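## Task

Move the single carton from the table onto the low platform itself, lying flat with the same face up as at the start, and with no carton sticking out past the platform's edge. Leave the platform and the two cartons already on it undisturbed. The result must hold without the robot supporting anything, and at the end the suction must be released and the tools moved away.

## Robot and tools

Robot: two 6-joint arms, left_arm and right_arm, each ending in a vacuum tool with a suction cup (rim 36 mm across). The tracked point of each arm is its cup point: the middle of the cup rim when the cup is free. The cup points along that point's local +z axis. About 4 cm behind the rim the tool body and camera widen to roughly 9 cm sideways, so leave room there.

Frame: one shared scene frame. Origin on the table surface midway between the arms, +z up, +x out across the table, +y toward left_arm. The names left and right refer to the arms, not to image sides. Reported positions can be slightly off, more so at long reach.

Command row: always 16 numbers in one flat list covering both arms. First left_arm: x, y, z (metres), qw, qx, qy, qz (unit quaternion, w first), suction. Then the same eight for right_arm. These are absolute target poses for the cup points in the scene frame, not offsets. Suction: above 0.01 means on, 0.01 or less means off, and the last value persists, so resend the current value for an arm you do not want to change (a 0 switches it off). To hold an arm still, resend exactly its last reported pose, including the quaternion; to keep an orientation, keep sending the same target quaternion rather than copying a drifted reading. A target more than 0.6 m from an arm's last reported position along any of its cup axes is refused. Each control step the controller clips the target to at most 70 mm and 16 degrees from the measured pose, and favours position over orientation when it cannot satisfy both.

Tools:
- execute_actions {actions, pictures}. actions is an empty list (just report state, with images), or a list holding one item. An action item has rows (1 to 15 rows of 16 numbers, one row per 1/30 s step, the last row repeated to fill) and optional steps (4 to 15, default 15). A wait item has only steps (up to 300), counted from the previous result, so reply time is included. pictures true asks for camera images. The result is read 4 steps before the action ends; those 4 steps run afterwards while the next reply is being written. Only a result with nothing pending shows a Hand target line per arm. A far target may need several actions; after an action each arm only continues to its last clipped pose.
- move {target, speed}. target is one 16-number row as above. Both cup points travel straight toward their poses, finishing together in 0.5 to 10 s (cut off at 10 s). speed is the path top speed in m/s, 0.002 to 0.5, default 0.25; rotation is capped at twice that in rad/s. Suction values are applied at the start. The result has a move: line with the outcome (done, off_target, moving, held, fault) and limits (paced = target clipped, held = some steps blocked, after which the arm may jump faster), plus each cup point's distance from its target. If only one arm is named, the other finished fine. Paths ignore obstacles and the other arm, and arms may lag, wander or overshoot speed, especially near full stretch.
- wait {seconds}: 0 to 10 s of letting the scene run with no new commands.
- zoom_image {camera, region}: enlarged crop [x0, y0, x1, y1] in pixels (top-left origin, at most 504x504) of cameras cam_head_left, cam_head_right, cam_high, cam_low (672x504) or cam_left_wrist, cam_right_wrist (616x616).
- finished_scene {scene}: ends the current scene (pass its number) irreversibly and reports success; the next task then appears. Replying with no tool call ends everything.

Result lines: the state line gives each cup point's position, quaternion and linear/angular velocity. suction_measured shows vacuum: near 0 = no seal, 0.83 or more = airtight grip, lower = leaking. part_present turns 1 at 0.50 and back to 0 below 0.45. "pose unreachable" means the clearance check altered or blocked that arm's command; HELD marks steps where a row was not sent. MOTOR HOT warns of heating from holding loads; an OVER-TEMPERATURE FAULT brakes the arm until it cools.

Picking and placing: with suction on, press the rim fully onto a flat, smooth part of a carton face, away from edges, seams or holes. Under vacuum the cup compresses, so the object sits up to about 12 mm nearer the tool. Vacuum alone can lift a resting item. To release, set the carton down on its support first, then switch suction off, then lift at least 15 mm. If the cup seals to the table, switch suction off to free it.

Avoid: pressing past contact (arms are stiff; a small overshoot can trigger a fault), fast impacts, arms colliding or pushing each other, dropping or sliding cartons, knocking anything off the table, disturbing the platform or the cartons already on it. A torque at a joint's load limit (waist and shoulder 299, elbow 140, wrist joints 39.6 N m) or an external force of 144 N stops that arm for 10 s, drops the rest of the call and makes it yield. Loose objects may occasionally get a brief push. Smooth, quick, low-effort motion is preferred.

Each tool is called after ">>>" as name(argument=value, ...), one argument or row to a line, values as JSON.

## Session

>>> execute_actions(
  actions=[],
)

Scene clock: 0.00 s of 9600.00 s.
left_arm: end_effector_position=(+0.6860, +0.4929, +0.3617) suction_measured=0.00 part_present=0 end_effector_quat_wxyz=(-0.000, -0.271, +0.963, -0.000) end_effector_velocity=(-0.000, +0.001, +0.000) end_effector_angular_velocity=(+0.000, -0.000, +0.002) | right_arm: end_effector_position=(+0.6712, -0.4264, +0.3620) suction_measured=0.00 part_present=0 end_effector_quat_wxyz=(+0.000, +0.191, +0.982, +0.000) end_effector_velocity=(-0.000, +0.000, +0.000) end_effector_angular_velocity=(+0.000, -0.001, +0.000)
Joint positions: left_arm=[-0.053  0.168  1.619 -0.001  1.355 -0.577] | right_arm=[-0.055  0.166  1.621  0.001  1.354  0.47 ]
Joint velocities: left_arm=[ 0.002 -0.001 -0.     0.     0.     0.   ] | right_arm=[ 0.    -0.001  0.     0.     0.     0.   ]
Hand target (left_arm): +0.686, +0.493, +0.362; -0.000, -0.271, +0.963, -0.000
Hand target (right_arm): +0.671, -0.426, +0.362; +0.000, +0.191, +0.982, +0.000

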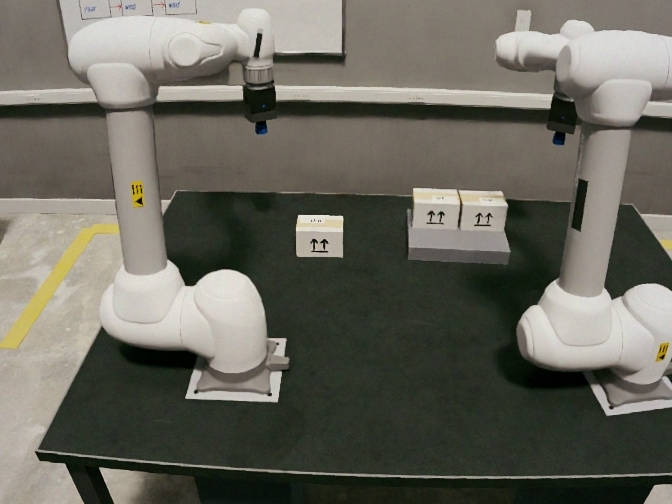

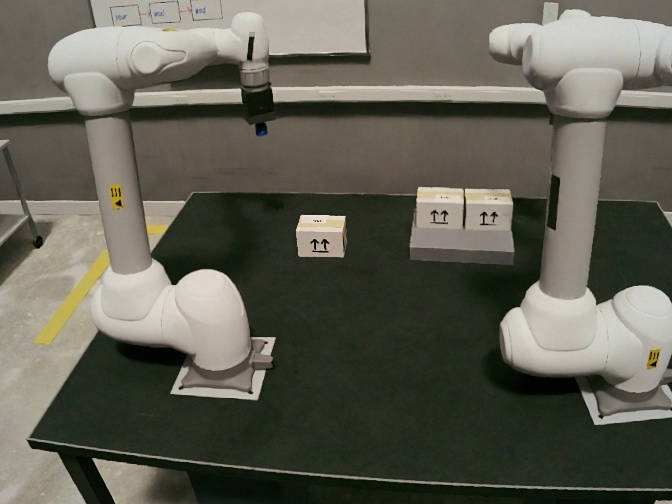

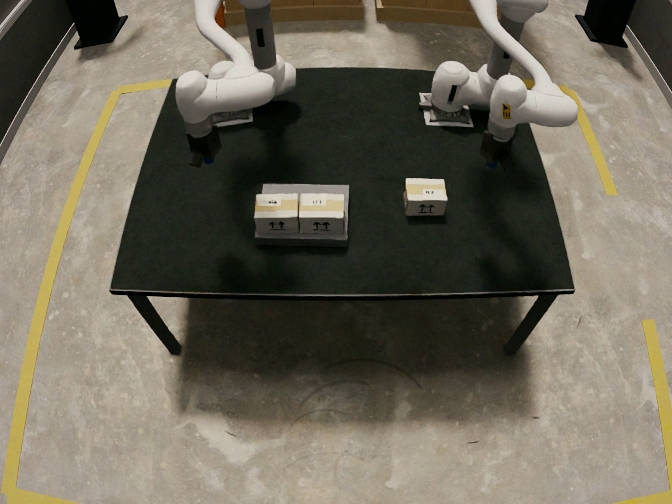

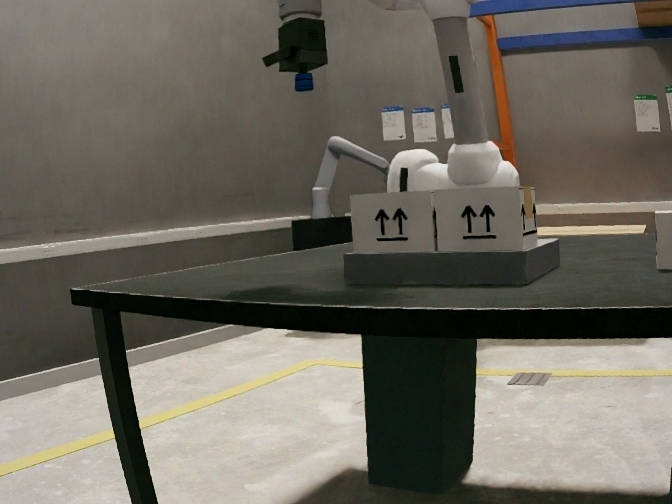

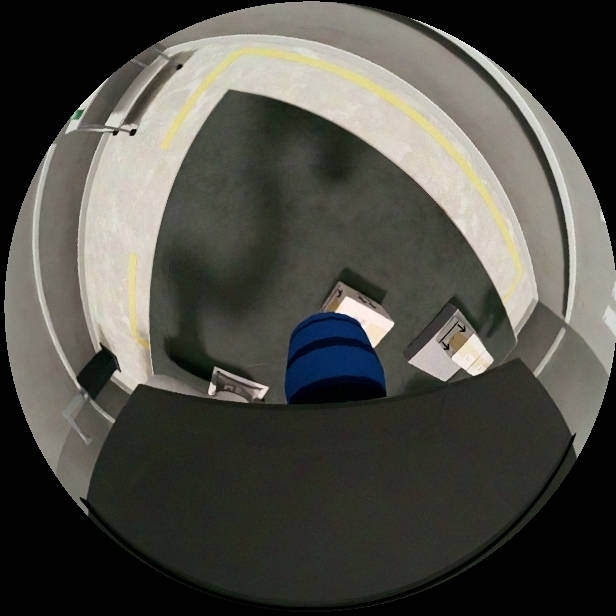

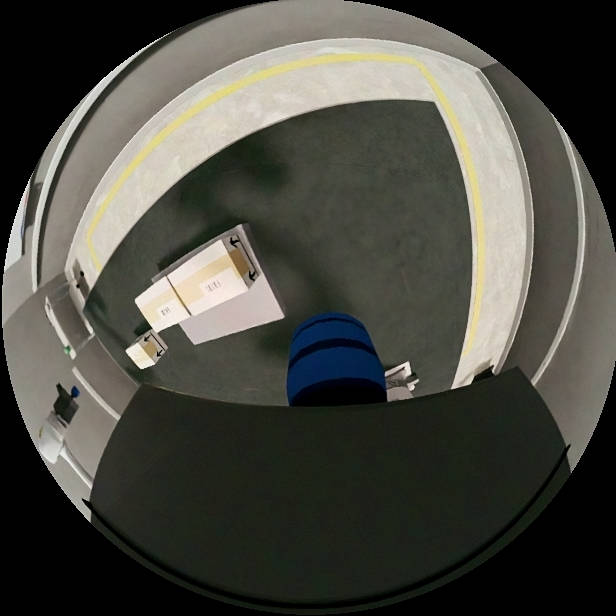

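>>> zoom_image(
  camera="cam_high",
  region=[245, 170, 365, 260],
)

>>> zoom_image(
  camera="cam_high",
  region=[390, 165, 470, 230],
)

>>> zoom_image(
  camera="cam_head_left",
  region=[280, 175, 530, 275],
)

Region (245, 170, 365, 260) of cam_high's 672x504 image, scaled by 4.200, with more detail than that image has; it fills the top 378 rows of this view, and the rest is white.

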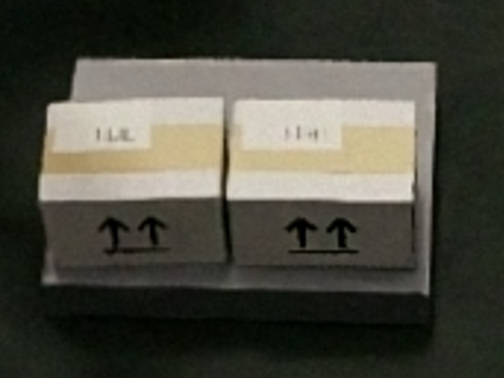

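Region (390, 165, 470, 230) of cam_high's 672x504 image, scaled by 6.300, with more detail than that image has; it fills the top 410 rows of this view, and the rest is white.

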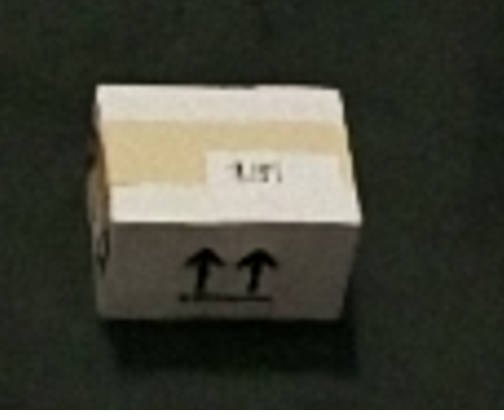

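Region (280, 175, 530, 275) of cam_head_left's 672x504 image, scaled by 2.016, with more detail than that image has; it fills the top 202 rows of this view, and the rest is white.

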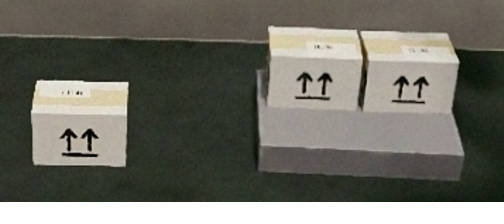

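>>> execute_actions(
  actions=[],
)

Scene clock: 0.80 s of 9600.00 s.
left_arm: end_effector_position=(+0.6860, +0.4929, +0.3617) suction_measured=0.00 part_present=0 end_effector_quat_wxyz=(-0.000, -0.271, +0.963, -0.000) end_effector_velocity=(+0.000, -0.000, +0.000) end_effector_angular_velocity=(-0.000, -0.000, -0.000) | right_arm: end_effector_position=(+0.6712, -0.4264, +0.3620) suction_measured=0.00 part_present=0 end_effector_quat_wxyz=(+0.000, +0.191, +0.982, +0.000) end_effector_velocity=(+0.000, +0.000, -0.001) end_effector_angular_velocity=(+0.000, +0.002, +0.001)
Joint positions: left_arm=[-0.053  0.168  1.619 -0.001  1.355 -0.577] | right_arm=[-0.055  0.166  1.621  0.001  1.354  0.47 ]
Joint velocities: left_arm=[-0. -0.  0. -0. -0. -0.] | right_arm=[ 0.     0.001  0.     0.     0.    -0.001]
Hand target (left_arm): +0.686, +0.493, +0.362; -0.000, -0.271, +0.963, -0.000
Hand target (right_arm): +0.671, -0.426, +0.362; +0.000, +0.191, +0.982, +0.000
Kept back: nothing.
Steps of this call (steps 1 to 24: nothing new was sent). Readings (end_effector_position | what the end effector reports):
1: left_arm (+0.6860, +0.4929, +0.3617) | right_arm (+0.6712, -0.4264, +0.3620) | left_arm suction_measured=0.00 part_present=0 | right_arm suction_measured=0.00 part_present=0
2: left_arm (+0.6860, +0.4929, +0.3617) | right_arm (+0.6712, -0.4264, +0.3620) | left_arm suction_measured=0.00 part_present=0 | right_arm suction_measured=0.00 part_present=0
4: left_arm (+0.6860, +0.4929, +0.3617) | right_arm (+0.6712, -0.4264, +0.3620) | left_arm suction_measured=0.00 part_present=0 | right_arm suction_measured=0.00 part_present=0
8: left_arm (+0.6860, +0.4929, +0.3617) | right_arm (+0.6712, -0.4264, +0.3620) | left_arm suction_measured=0.00 part_present=0 | right_arm suction_measured=0.00 part_present=0
24: the state above

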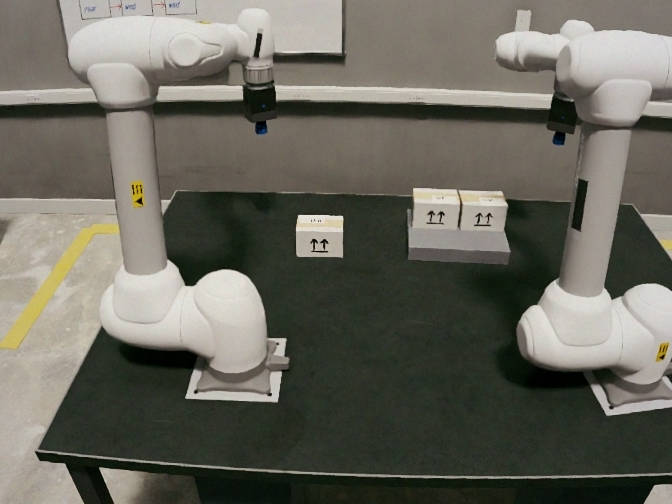

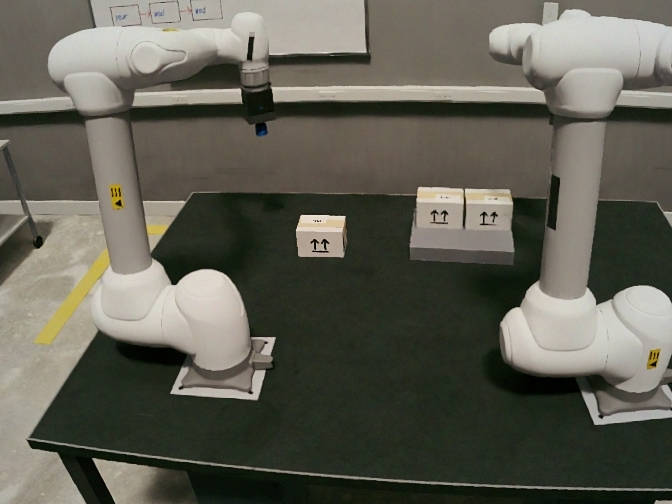

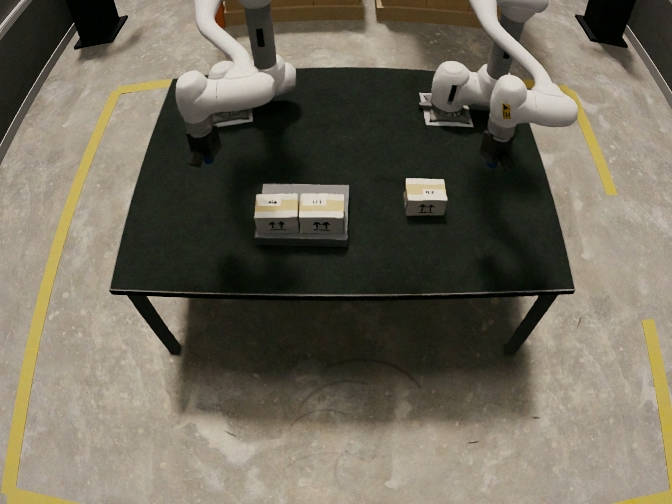

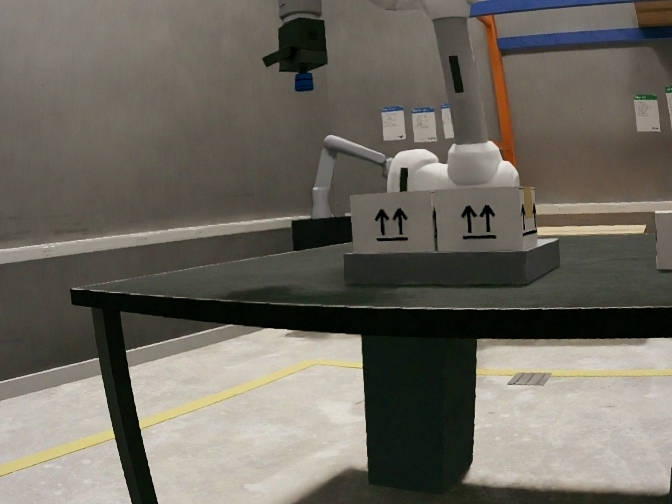

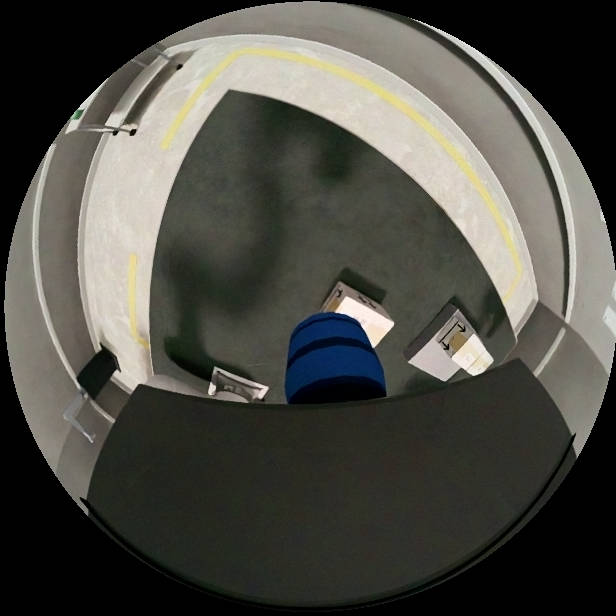

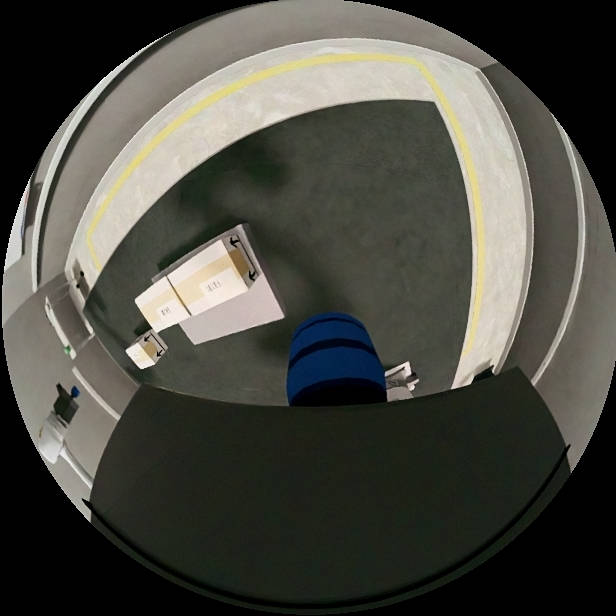

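>>> move(
  target=[0.582, 0.312, 0.15, 0, 0.009, 1, 0, 0, 0.6712, -0.4264, 0.3620, 0, 0.191, 0.982, 0, 0],
  speed=0.35,
)

Scene clock: 2.30 s of 9600.00 s.
left_arm: end_effector_position=(+0.5821, +0.3119, +0.1500) suction_measured=0.00 part_present=0 end_effector_quat_wxyz=(+0.000, +0.009, +1.000, +0.000) end_effector_velocity=(+0.001, +0.001, +0.000) end_effector_angular_velocity=(-0.000, -0.001, +0.001) | right_arm: end_effector_position=(+0.6712, -0.4264, +0.3620) suction_measured=0.00 part_present=0 end_effector_quat_wxyz=(-0.000, +0.191, +0.982, +0.000) end_effector_velocity=(-0.000, -0.000, +0.001) end_effector_angular_velocity=(-0.000, -0.001, +0.000)
Joint positions: left_arm=[-0.378  0.191  2.009  0.     0.941 -0.337] | right_arm=[-0.054  0.166  1.621  0.     1.355  0.471]
Joint velocities: left_arm=[ 0.002 -0.     0.     0.    -0.001  0.001] | right_arm=[-0.    -0.001  0.    -0.     0.    -0.   ]
Hand target (left_arm): +0.582, +0.312, +0.150; -0.000, +0.009, +1.000, +0.000
Hand target (right_arm): +0.671, -0.426, +0.362; -0.000, +0.191, +0.982, +0.000
Off the commanded pose (left_arm): 0.000 m, 0 deg.
Off the commanded pose (right_arm): 0.000 m, 0 deg.
Kept back: nothing.
move: done

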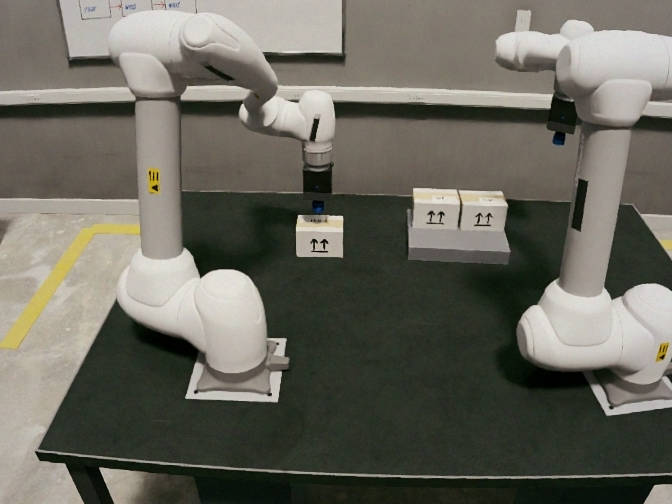

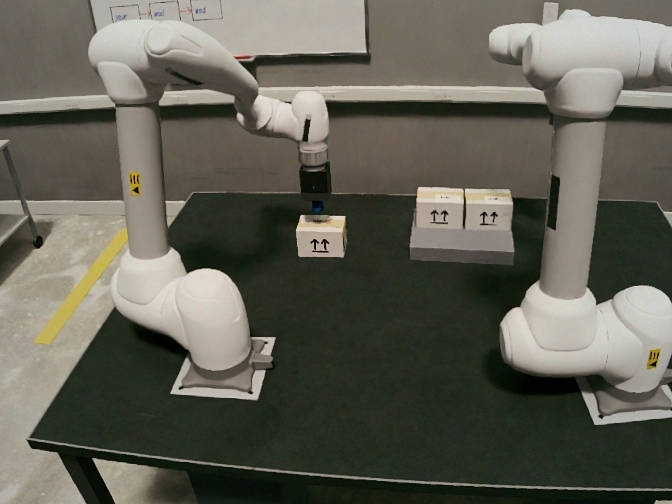

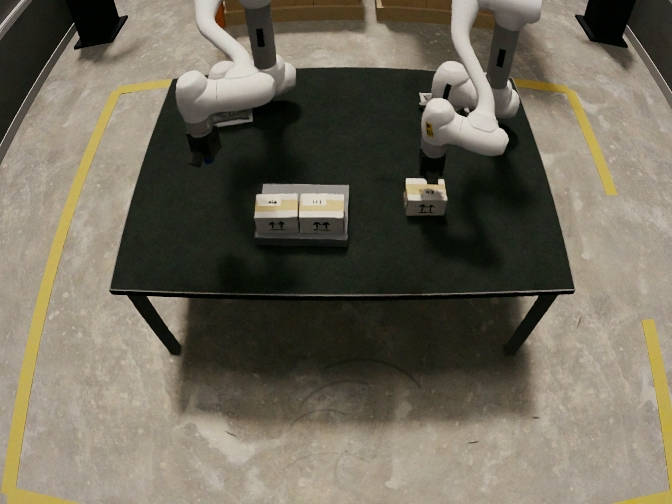

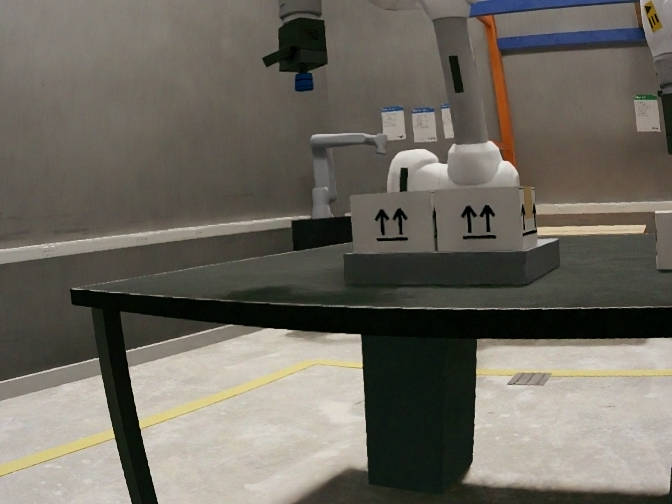

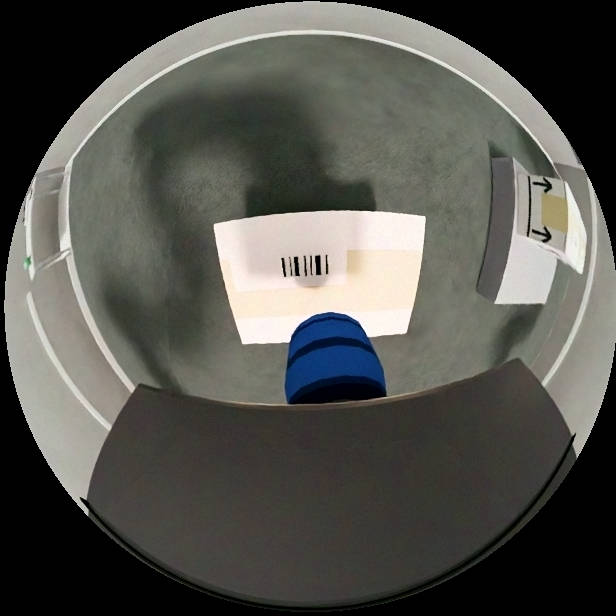

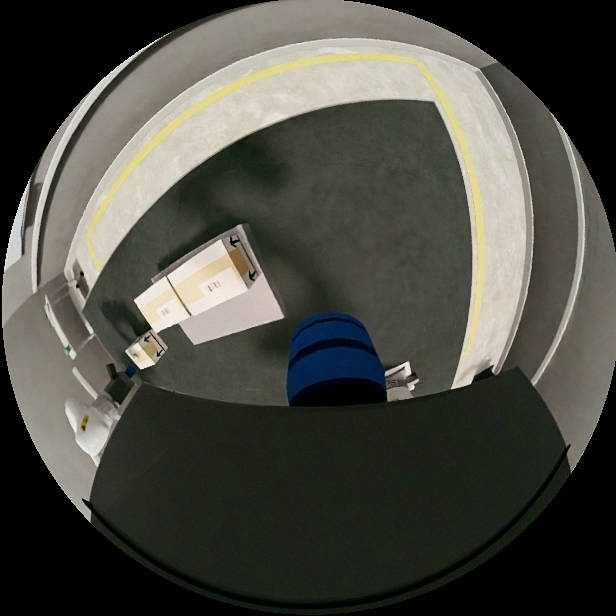

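>>> zoom_image(
  camera="cam_left_wrist",
  region=[200, 180, 440, 360],
)

>>> zoom_image(
  camera="cam_head_left",
  region=[270, 180, 370, 265],
)

Region (200, 180, 440, 360) of cam_left_wrist's 616x616 image, scaled by 2.100, with more detail than that image has; it fills the top 378 rows of this view, and the rest is white.

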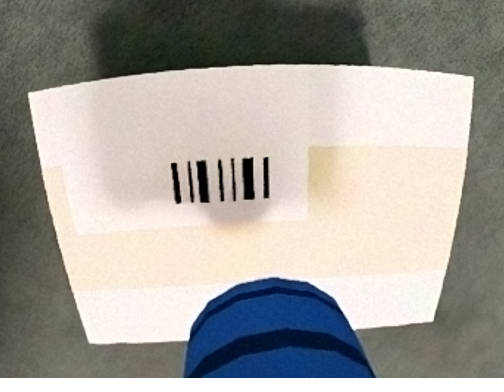

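Region (270, 180, 370, 265) of cam_head_left's 672x504 image, scaled by 5.040, with more detail than that image has; it fills the top 428 rows of this view, and the rest is white.

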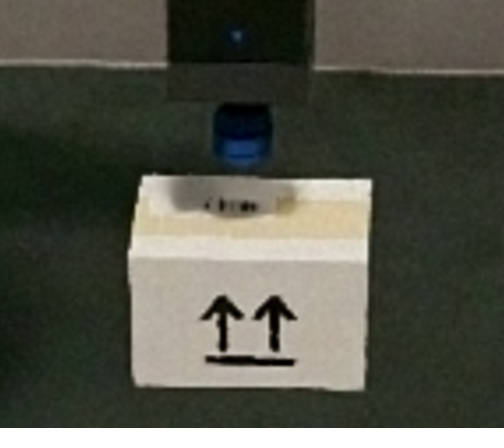

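>>> move(
  target=[0.593, 0.309, 0.105, 0, 0.009, 1, 0, 1, 0.6712, -0.4264, 0.3620, 0, 0.191, 0.982, 0, 0],
  speed=0.12,
)

Scene clock: 4.13 s of 9600.00 s.
left_arm: end_effector_position=(+0.5929, +0.3090, +0.1049) suction_measured=0.00 part_present=0 end_effector_quat_wxyz=(-0.000, +0.009, +1.000, +0.000) end_effector_velocity=(+0.000, +0.000, -0.001) end_effector_angular_velocity=(+0.000, +0.000, +0.000) | right_arm: end_effector_position=(+0.6712, -0.4264, +0.3620) suction_measured=0.00 part_present=0 end_effector_quat_wxyz=(-0.000, +0.191, +0.982, -0.000) end_effector_velocity=(-0.000, +0.001, +0.000) end_effector_angular_velocity=(+0.003, -0.000, +0.001)
Joint positions: left_arm=[-0.376  0.257  2.025  0.     0.859 -0.334] | right_arm=[-0.054  0.166  1.621  0.     1.355  0.471]
Joint velocities: left_arm=[ 0.     0.001 -0.     0.    -0.001 -0.   ] | right_arm=[ 0.    -0.001  0.     0.003  0.    -0.001]
Hand target (left_arm): +0.593, +0.309, +0.105; +0.000, +0.009, +1.000, +0.000
Hand target (right_arm): +0.671, -0.426, +0.362; -0.000, +0.191, +0.982, -0.000
Off the commanded pose (left_arm): 0.000 m, 0 deg.
Off the commanded pose (right_arm): 0.000 m, 0 deg.
Kept back: nothing.
move: done

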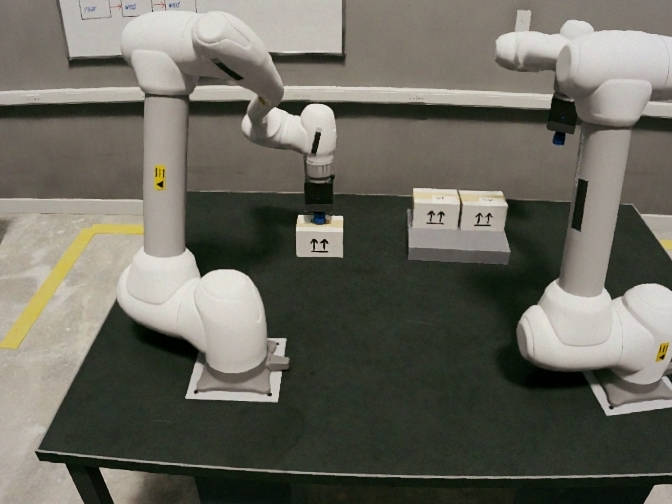

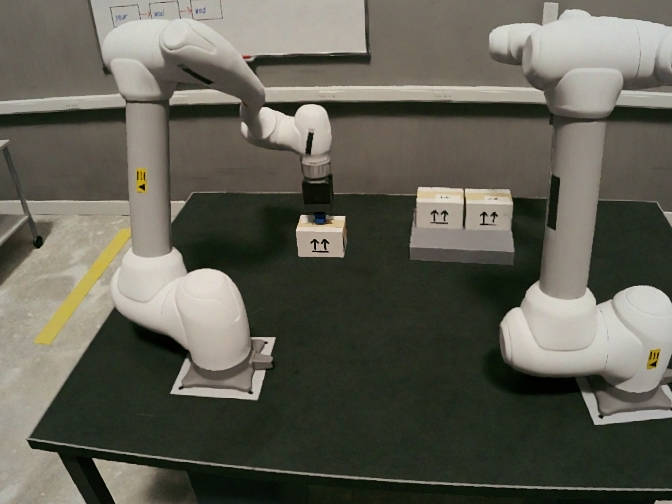

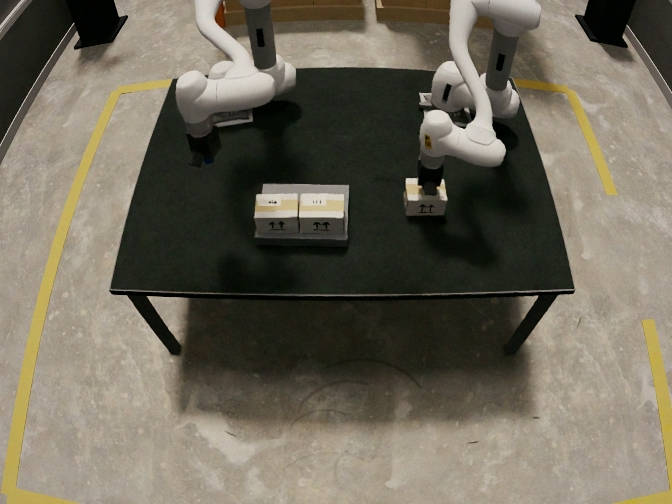

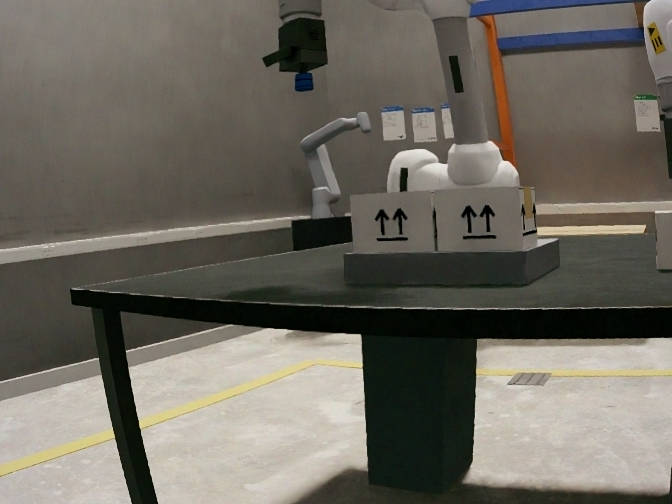

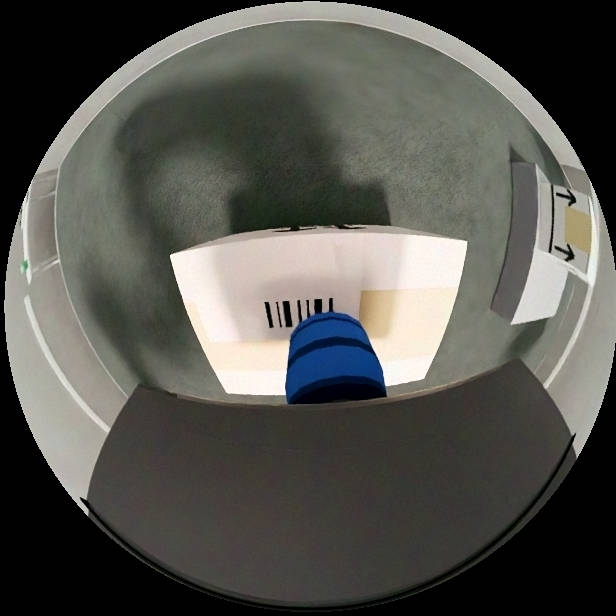

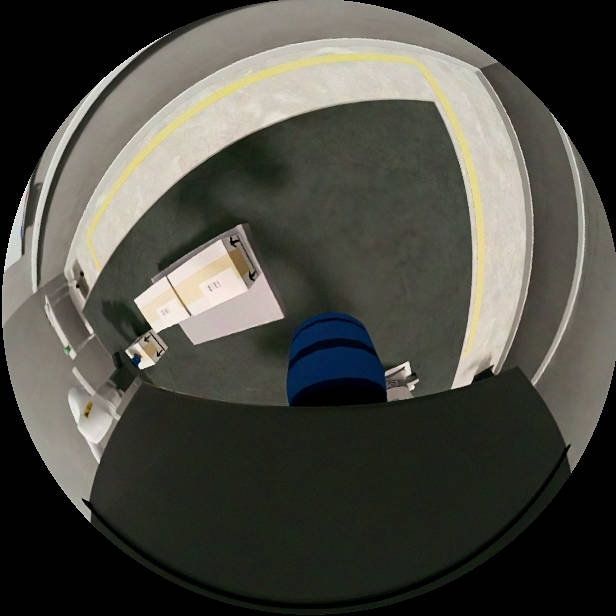

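>>> zoom_image(
  camera="cam_left_wrist",
  region=[160, 200, 480, 410],
)

>>> zoom_image(
  camera="cam_head_left",
  region=[270, 180, 370, 265],
)

Region (160, 200, 480, 410) of cam_left_wrist's 616x616 image, scaled by 1.575, with more detail than that image has; it fills the top 331 rows of this view, and the rest is white.

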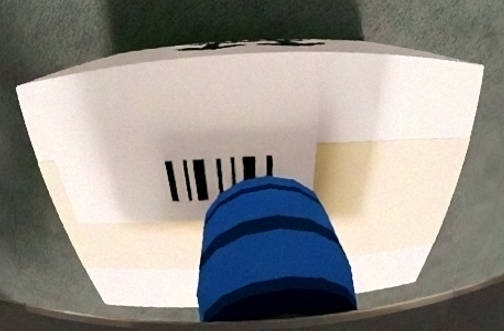

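Region (270, 180, 370, 265) of cam_head_left's 672x504 image, scaled by 5.040, with more detail than that image has; it fills the top 428 rows of this view, and the rest is white.

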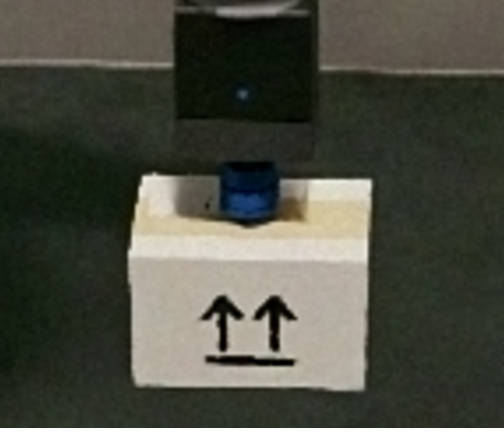

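>>> move(
  target=[0.595, 0.309, 0.093, 0, 0.009, 1, 0, 1, 0.6712, -0.4264, 0.3620, 0, 0.191, 0.982, 0, 0],
  speed=0.04,
)

Scene clock: 5.30 s of 9600.00 s.
left_arm: end_effector_position=(+0.5950, +0.3090, +0.0930) suction_measured=0.90 part_present=1 end_effector_quat_wxyz=(-0.000, +0.009, +1.000, +0.000) end_effector_velocity=(-0.000, +0.000, +0.001) end_effector_angular_velocity=(-0.000, -0.001, +0.000) | right_arm: end_effector_position=(+0.6712, -0.4264, +0.3620) suction_measured=0.00 part_present=0 end_effector_quat_wxyz=(-0.000, +0.191, +0.982, -0.000) end_effector_velocity=(+0.000, +0.000, -0.000) end_effector_angular_velocity=(-0.000, -0.000, +0.000)
Joint positions: left_arm=[-0.375  0.274  2.031  0.     0.837 -0.333] | right_arm=[-0.054  0.166  1.621 -0.     1.355  0.471]
Joint velocities: left_arm=[ 0.    -0.001  0.    -0.     0.     0.   ] | right_arm=[ 0.001  0.    -0.    -0.    -0.     0.001]
Hand target (left_arm): +0.595, +0.309, +0.093; +0.000, +0.009, +1.000, +0.000
Hand target (right_arm): +0.671, -0.426, +0.362; -0.000, +0.191, +0.982, -0.000
Off the commanded pose (left_arm): 0.000 m, 0 deg.
Off the commanded pose (right_arm): 0.000 m, 0 deg.
Kept back: nothing.
move: done

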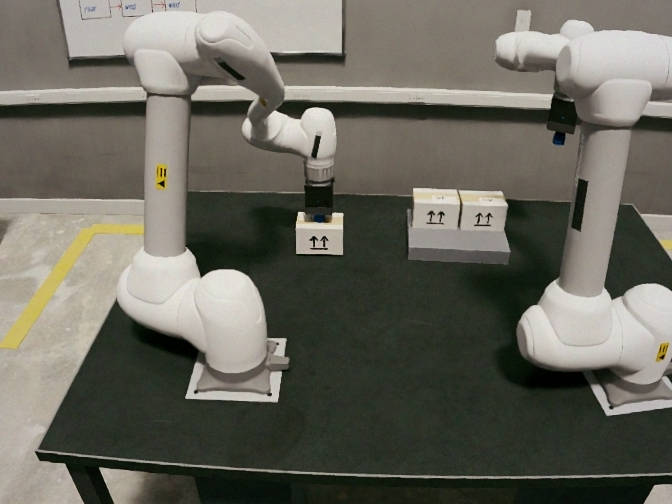

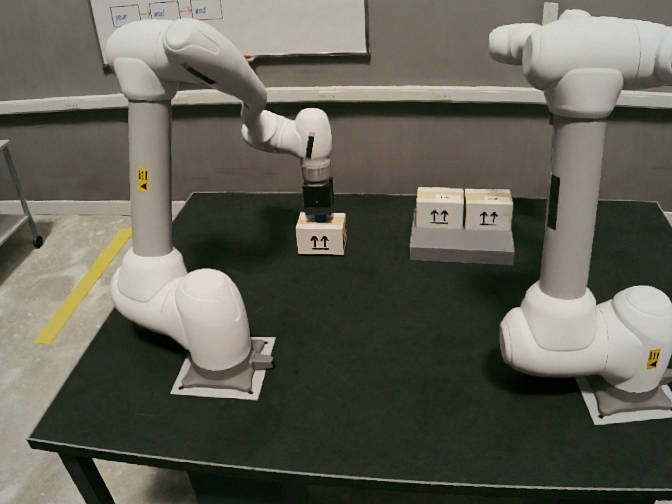

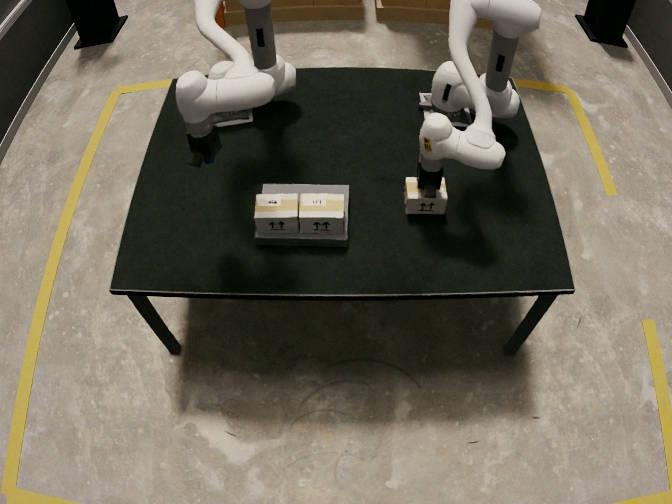

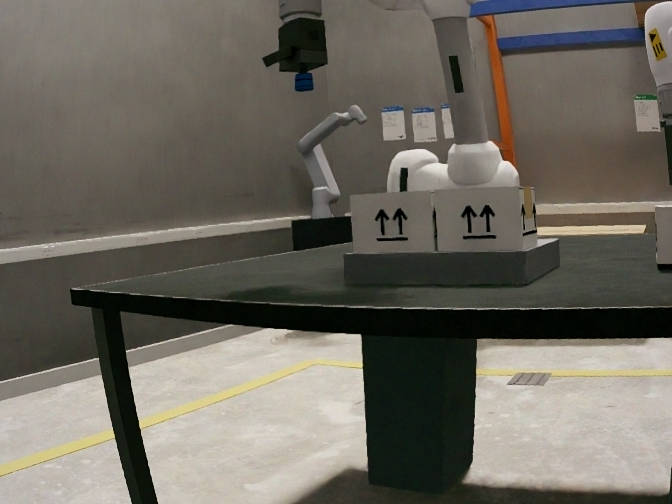

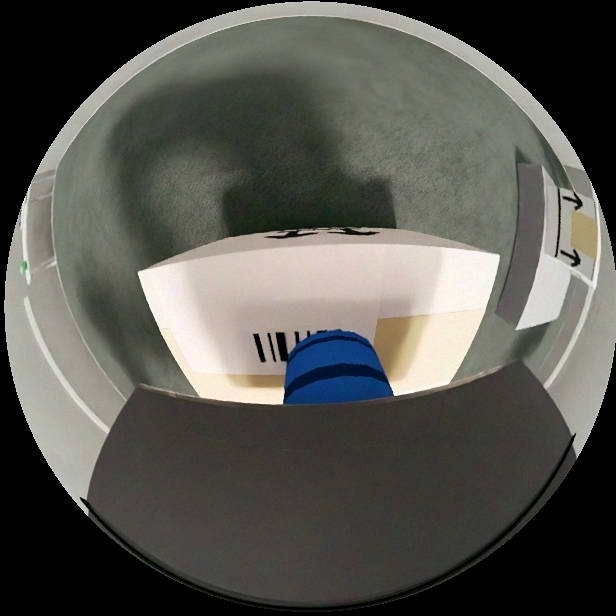

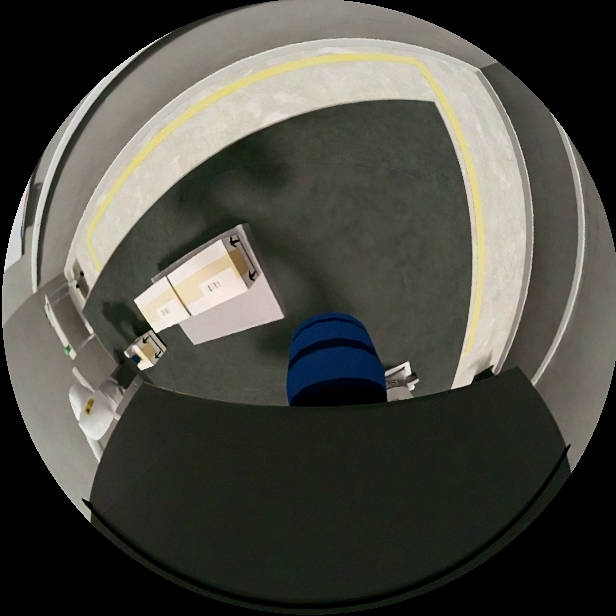

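>>> zoom_image(
  camera="cam_head_left",
  region=[270, 180, 370, 265],
)

>>> zoom_image(
  camera="cam_low",
  region=[500, 170, 672, 300],
)

>>> zoom_image(
  camera="cam_head_left",
  region=[395, 180, 520, 270],
)

Region (270, 180, 370, 265) of cam_head_left's 672x504 image, scaled by 5.040, with more detail than that image has; it fills the top 428 rows of this view, and the rest is white.

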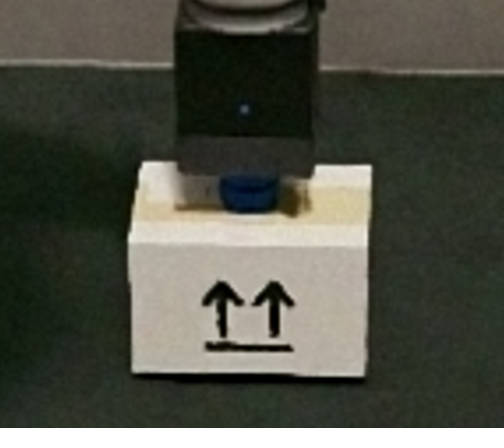

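Region (500, 170, 672, 300) of cam_low's 672x504 image, scaled by 2.930, with more detail than that image has; it fills the top 381 rows of this view, and the rest is white.

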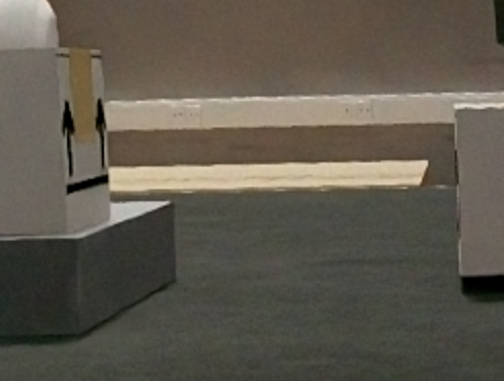

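Region (395, 180, 520, 270) of cam_head_left's 672x504 image, scaled by 4.032, with more detail than that image has; it fills the top 363 rows of this view, and the rest is white.

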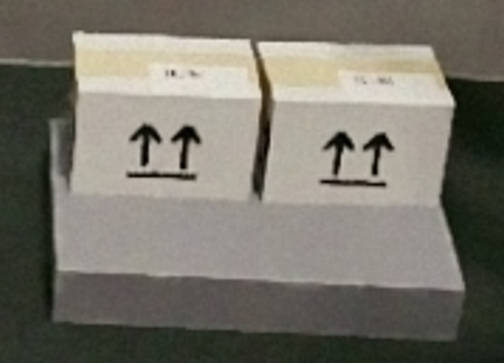

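>>> move(
  target=[0.588, -0.06, 0.195, 0, 0.009, 1, 0, 1, 0.6712, -0.4264, 0.3620, 0, 0.191, 0.982, 0, 0],
  speed=0.3,
)

Scene clock: 7.87 s of 9600.00 s.
left_arm: end_effector_position=(+0.5879, -0.0601, +0.1949) suction_measured=0.93 part_present=1 end_effector_quat_wxyz=(-0.000, +0.009, +1.000, +0.000) end_effector_velocity=(+0.001, +0.000, +0.000) end_effector_angular_velocity=(+0.000, -0.000, +0.000) | right_arm: end_effector_position=(+0.6712, -0.4264, +0.3620) suction_measured=0.00 part_present=0 end_effector_quat_wxyz=(-0.000, +0.191, +0.982, -0.000) end_effector_velocity=(+0.000, -0.000, -0.000) end_effector_angular_velocity=(-0.001, -0.000, +0.001)
Joint positions: left_arm=[-0.841  0.439  1.57   0.     1.134 -0.798] | right_arm=[-0.054  0.166  1.621  0.     1.355  0.471]
Joint velocities: left_arm=[ 0.001  0.    -0.001  0.     0.001  0.001] | right_arm=[ 0.     0.    -0.    -0.001  0.    -0.   ]
Hand target (left_arm): +0.588, -0.060, +0.195; -0.000, +0.009, +1.000, +0.000
Hand target (right_arm): +0.671, -0.426, +0.362; -0.000, +0.191, +0.982, -0.000
Off the commanded pose (left_arm): 0.000 m, 0 deg.
Off the commanded pose (right_arm): 0.000 m, 0 deg.
Kept back: nothing.
move: done

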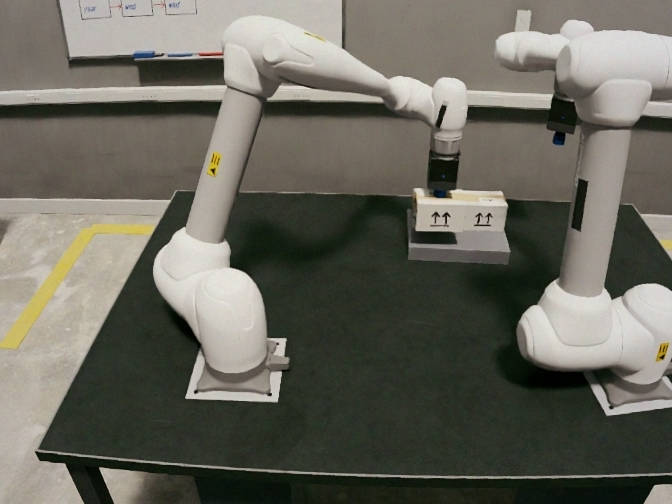

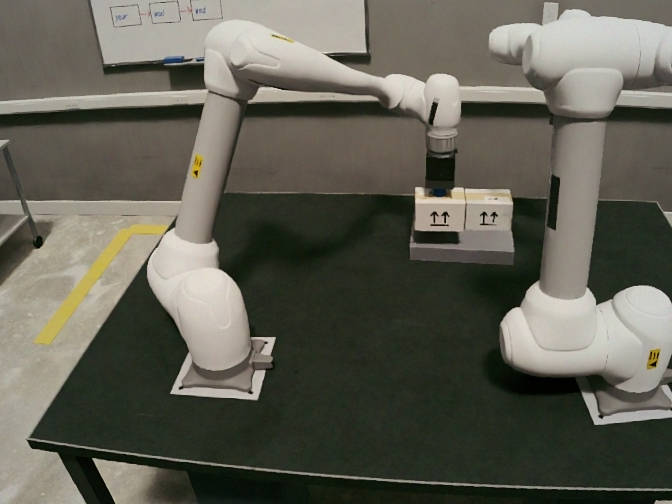

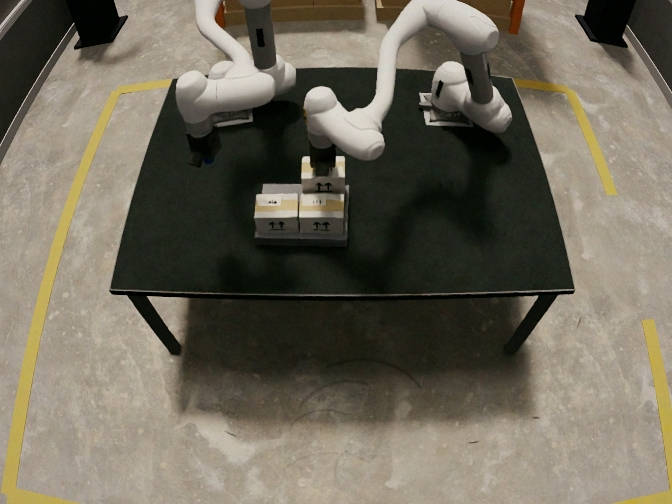

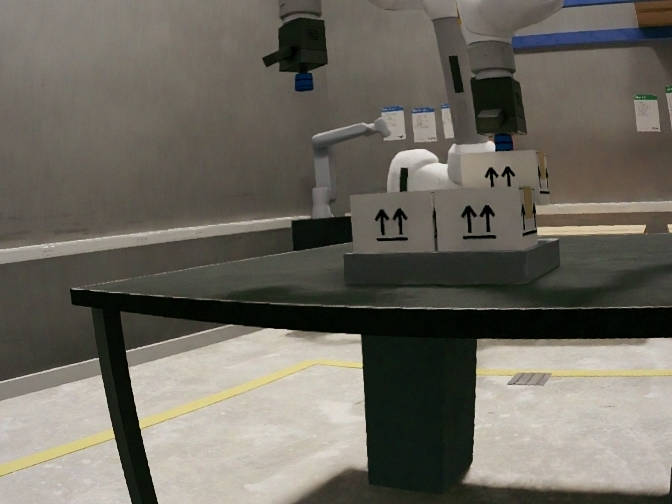

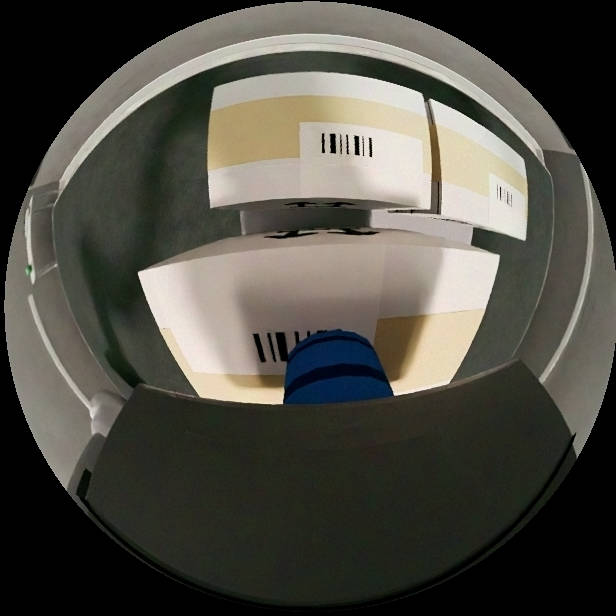

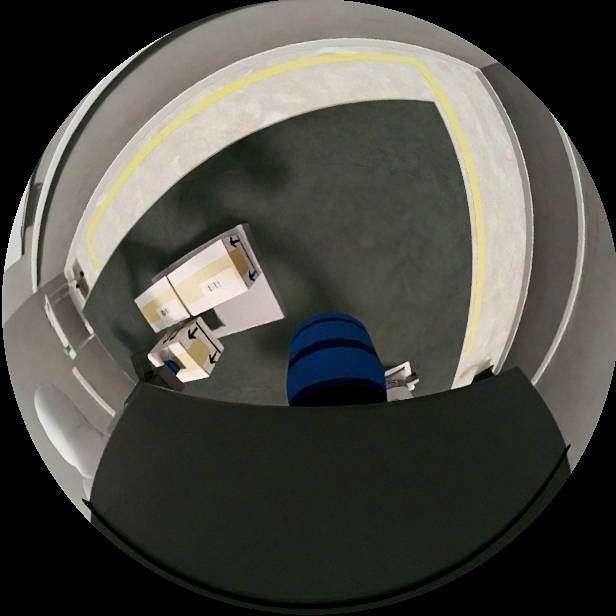

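>>> zoom_image(
  camera="cam_left_wrist",
  region=[130, 60, 540, 290],
)

>>> zoom_image(
  camera="cam_left_wrist",
  region=[200, 180, 340, 260],
)

>>> zoom_image(
  camera="cam_left_wrist",
  region=[330, 180, 510, 270],
)

Region (130, 60, 540, 290) of cam_left_wrist's 616x616 image, scaled by 1.229, with more detail than that image has; it fills the top 283 rows of this view, and the rest is white.

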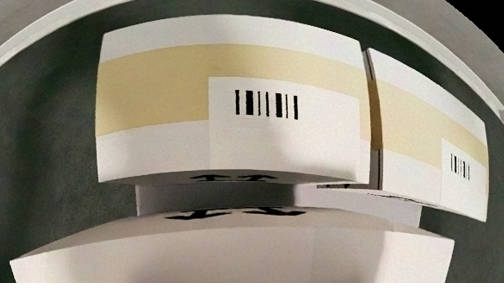

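Region (200, 180, 340, 260) of cam_left_wrist's 616x616 image, scaled by 3.600, with more detail than that image has; it fills the top 288 rows of this view, and the rest is white.

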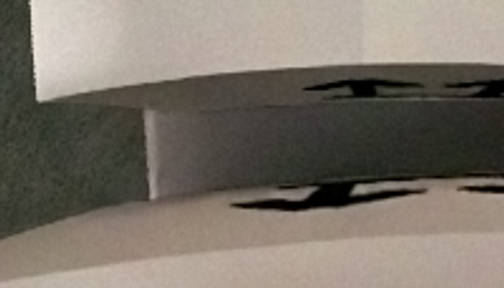

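Region (330, 180, 510, 270) of cam_left_wrist's 616x616 image, scaled by 2.800, with more detail than that image has.

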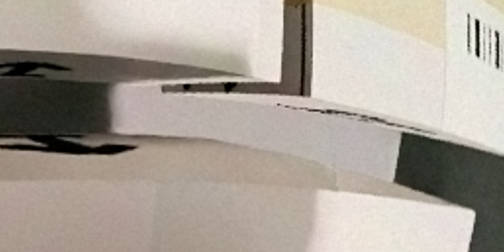

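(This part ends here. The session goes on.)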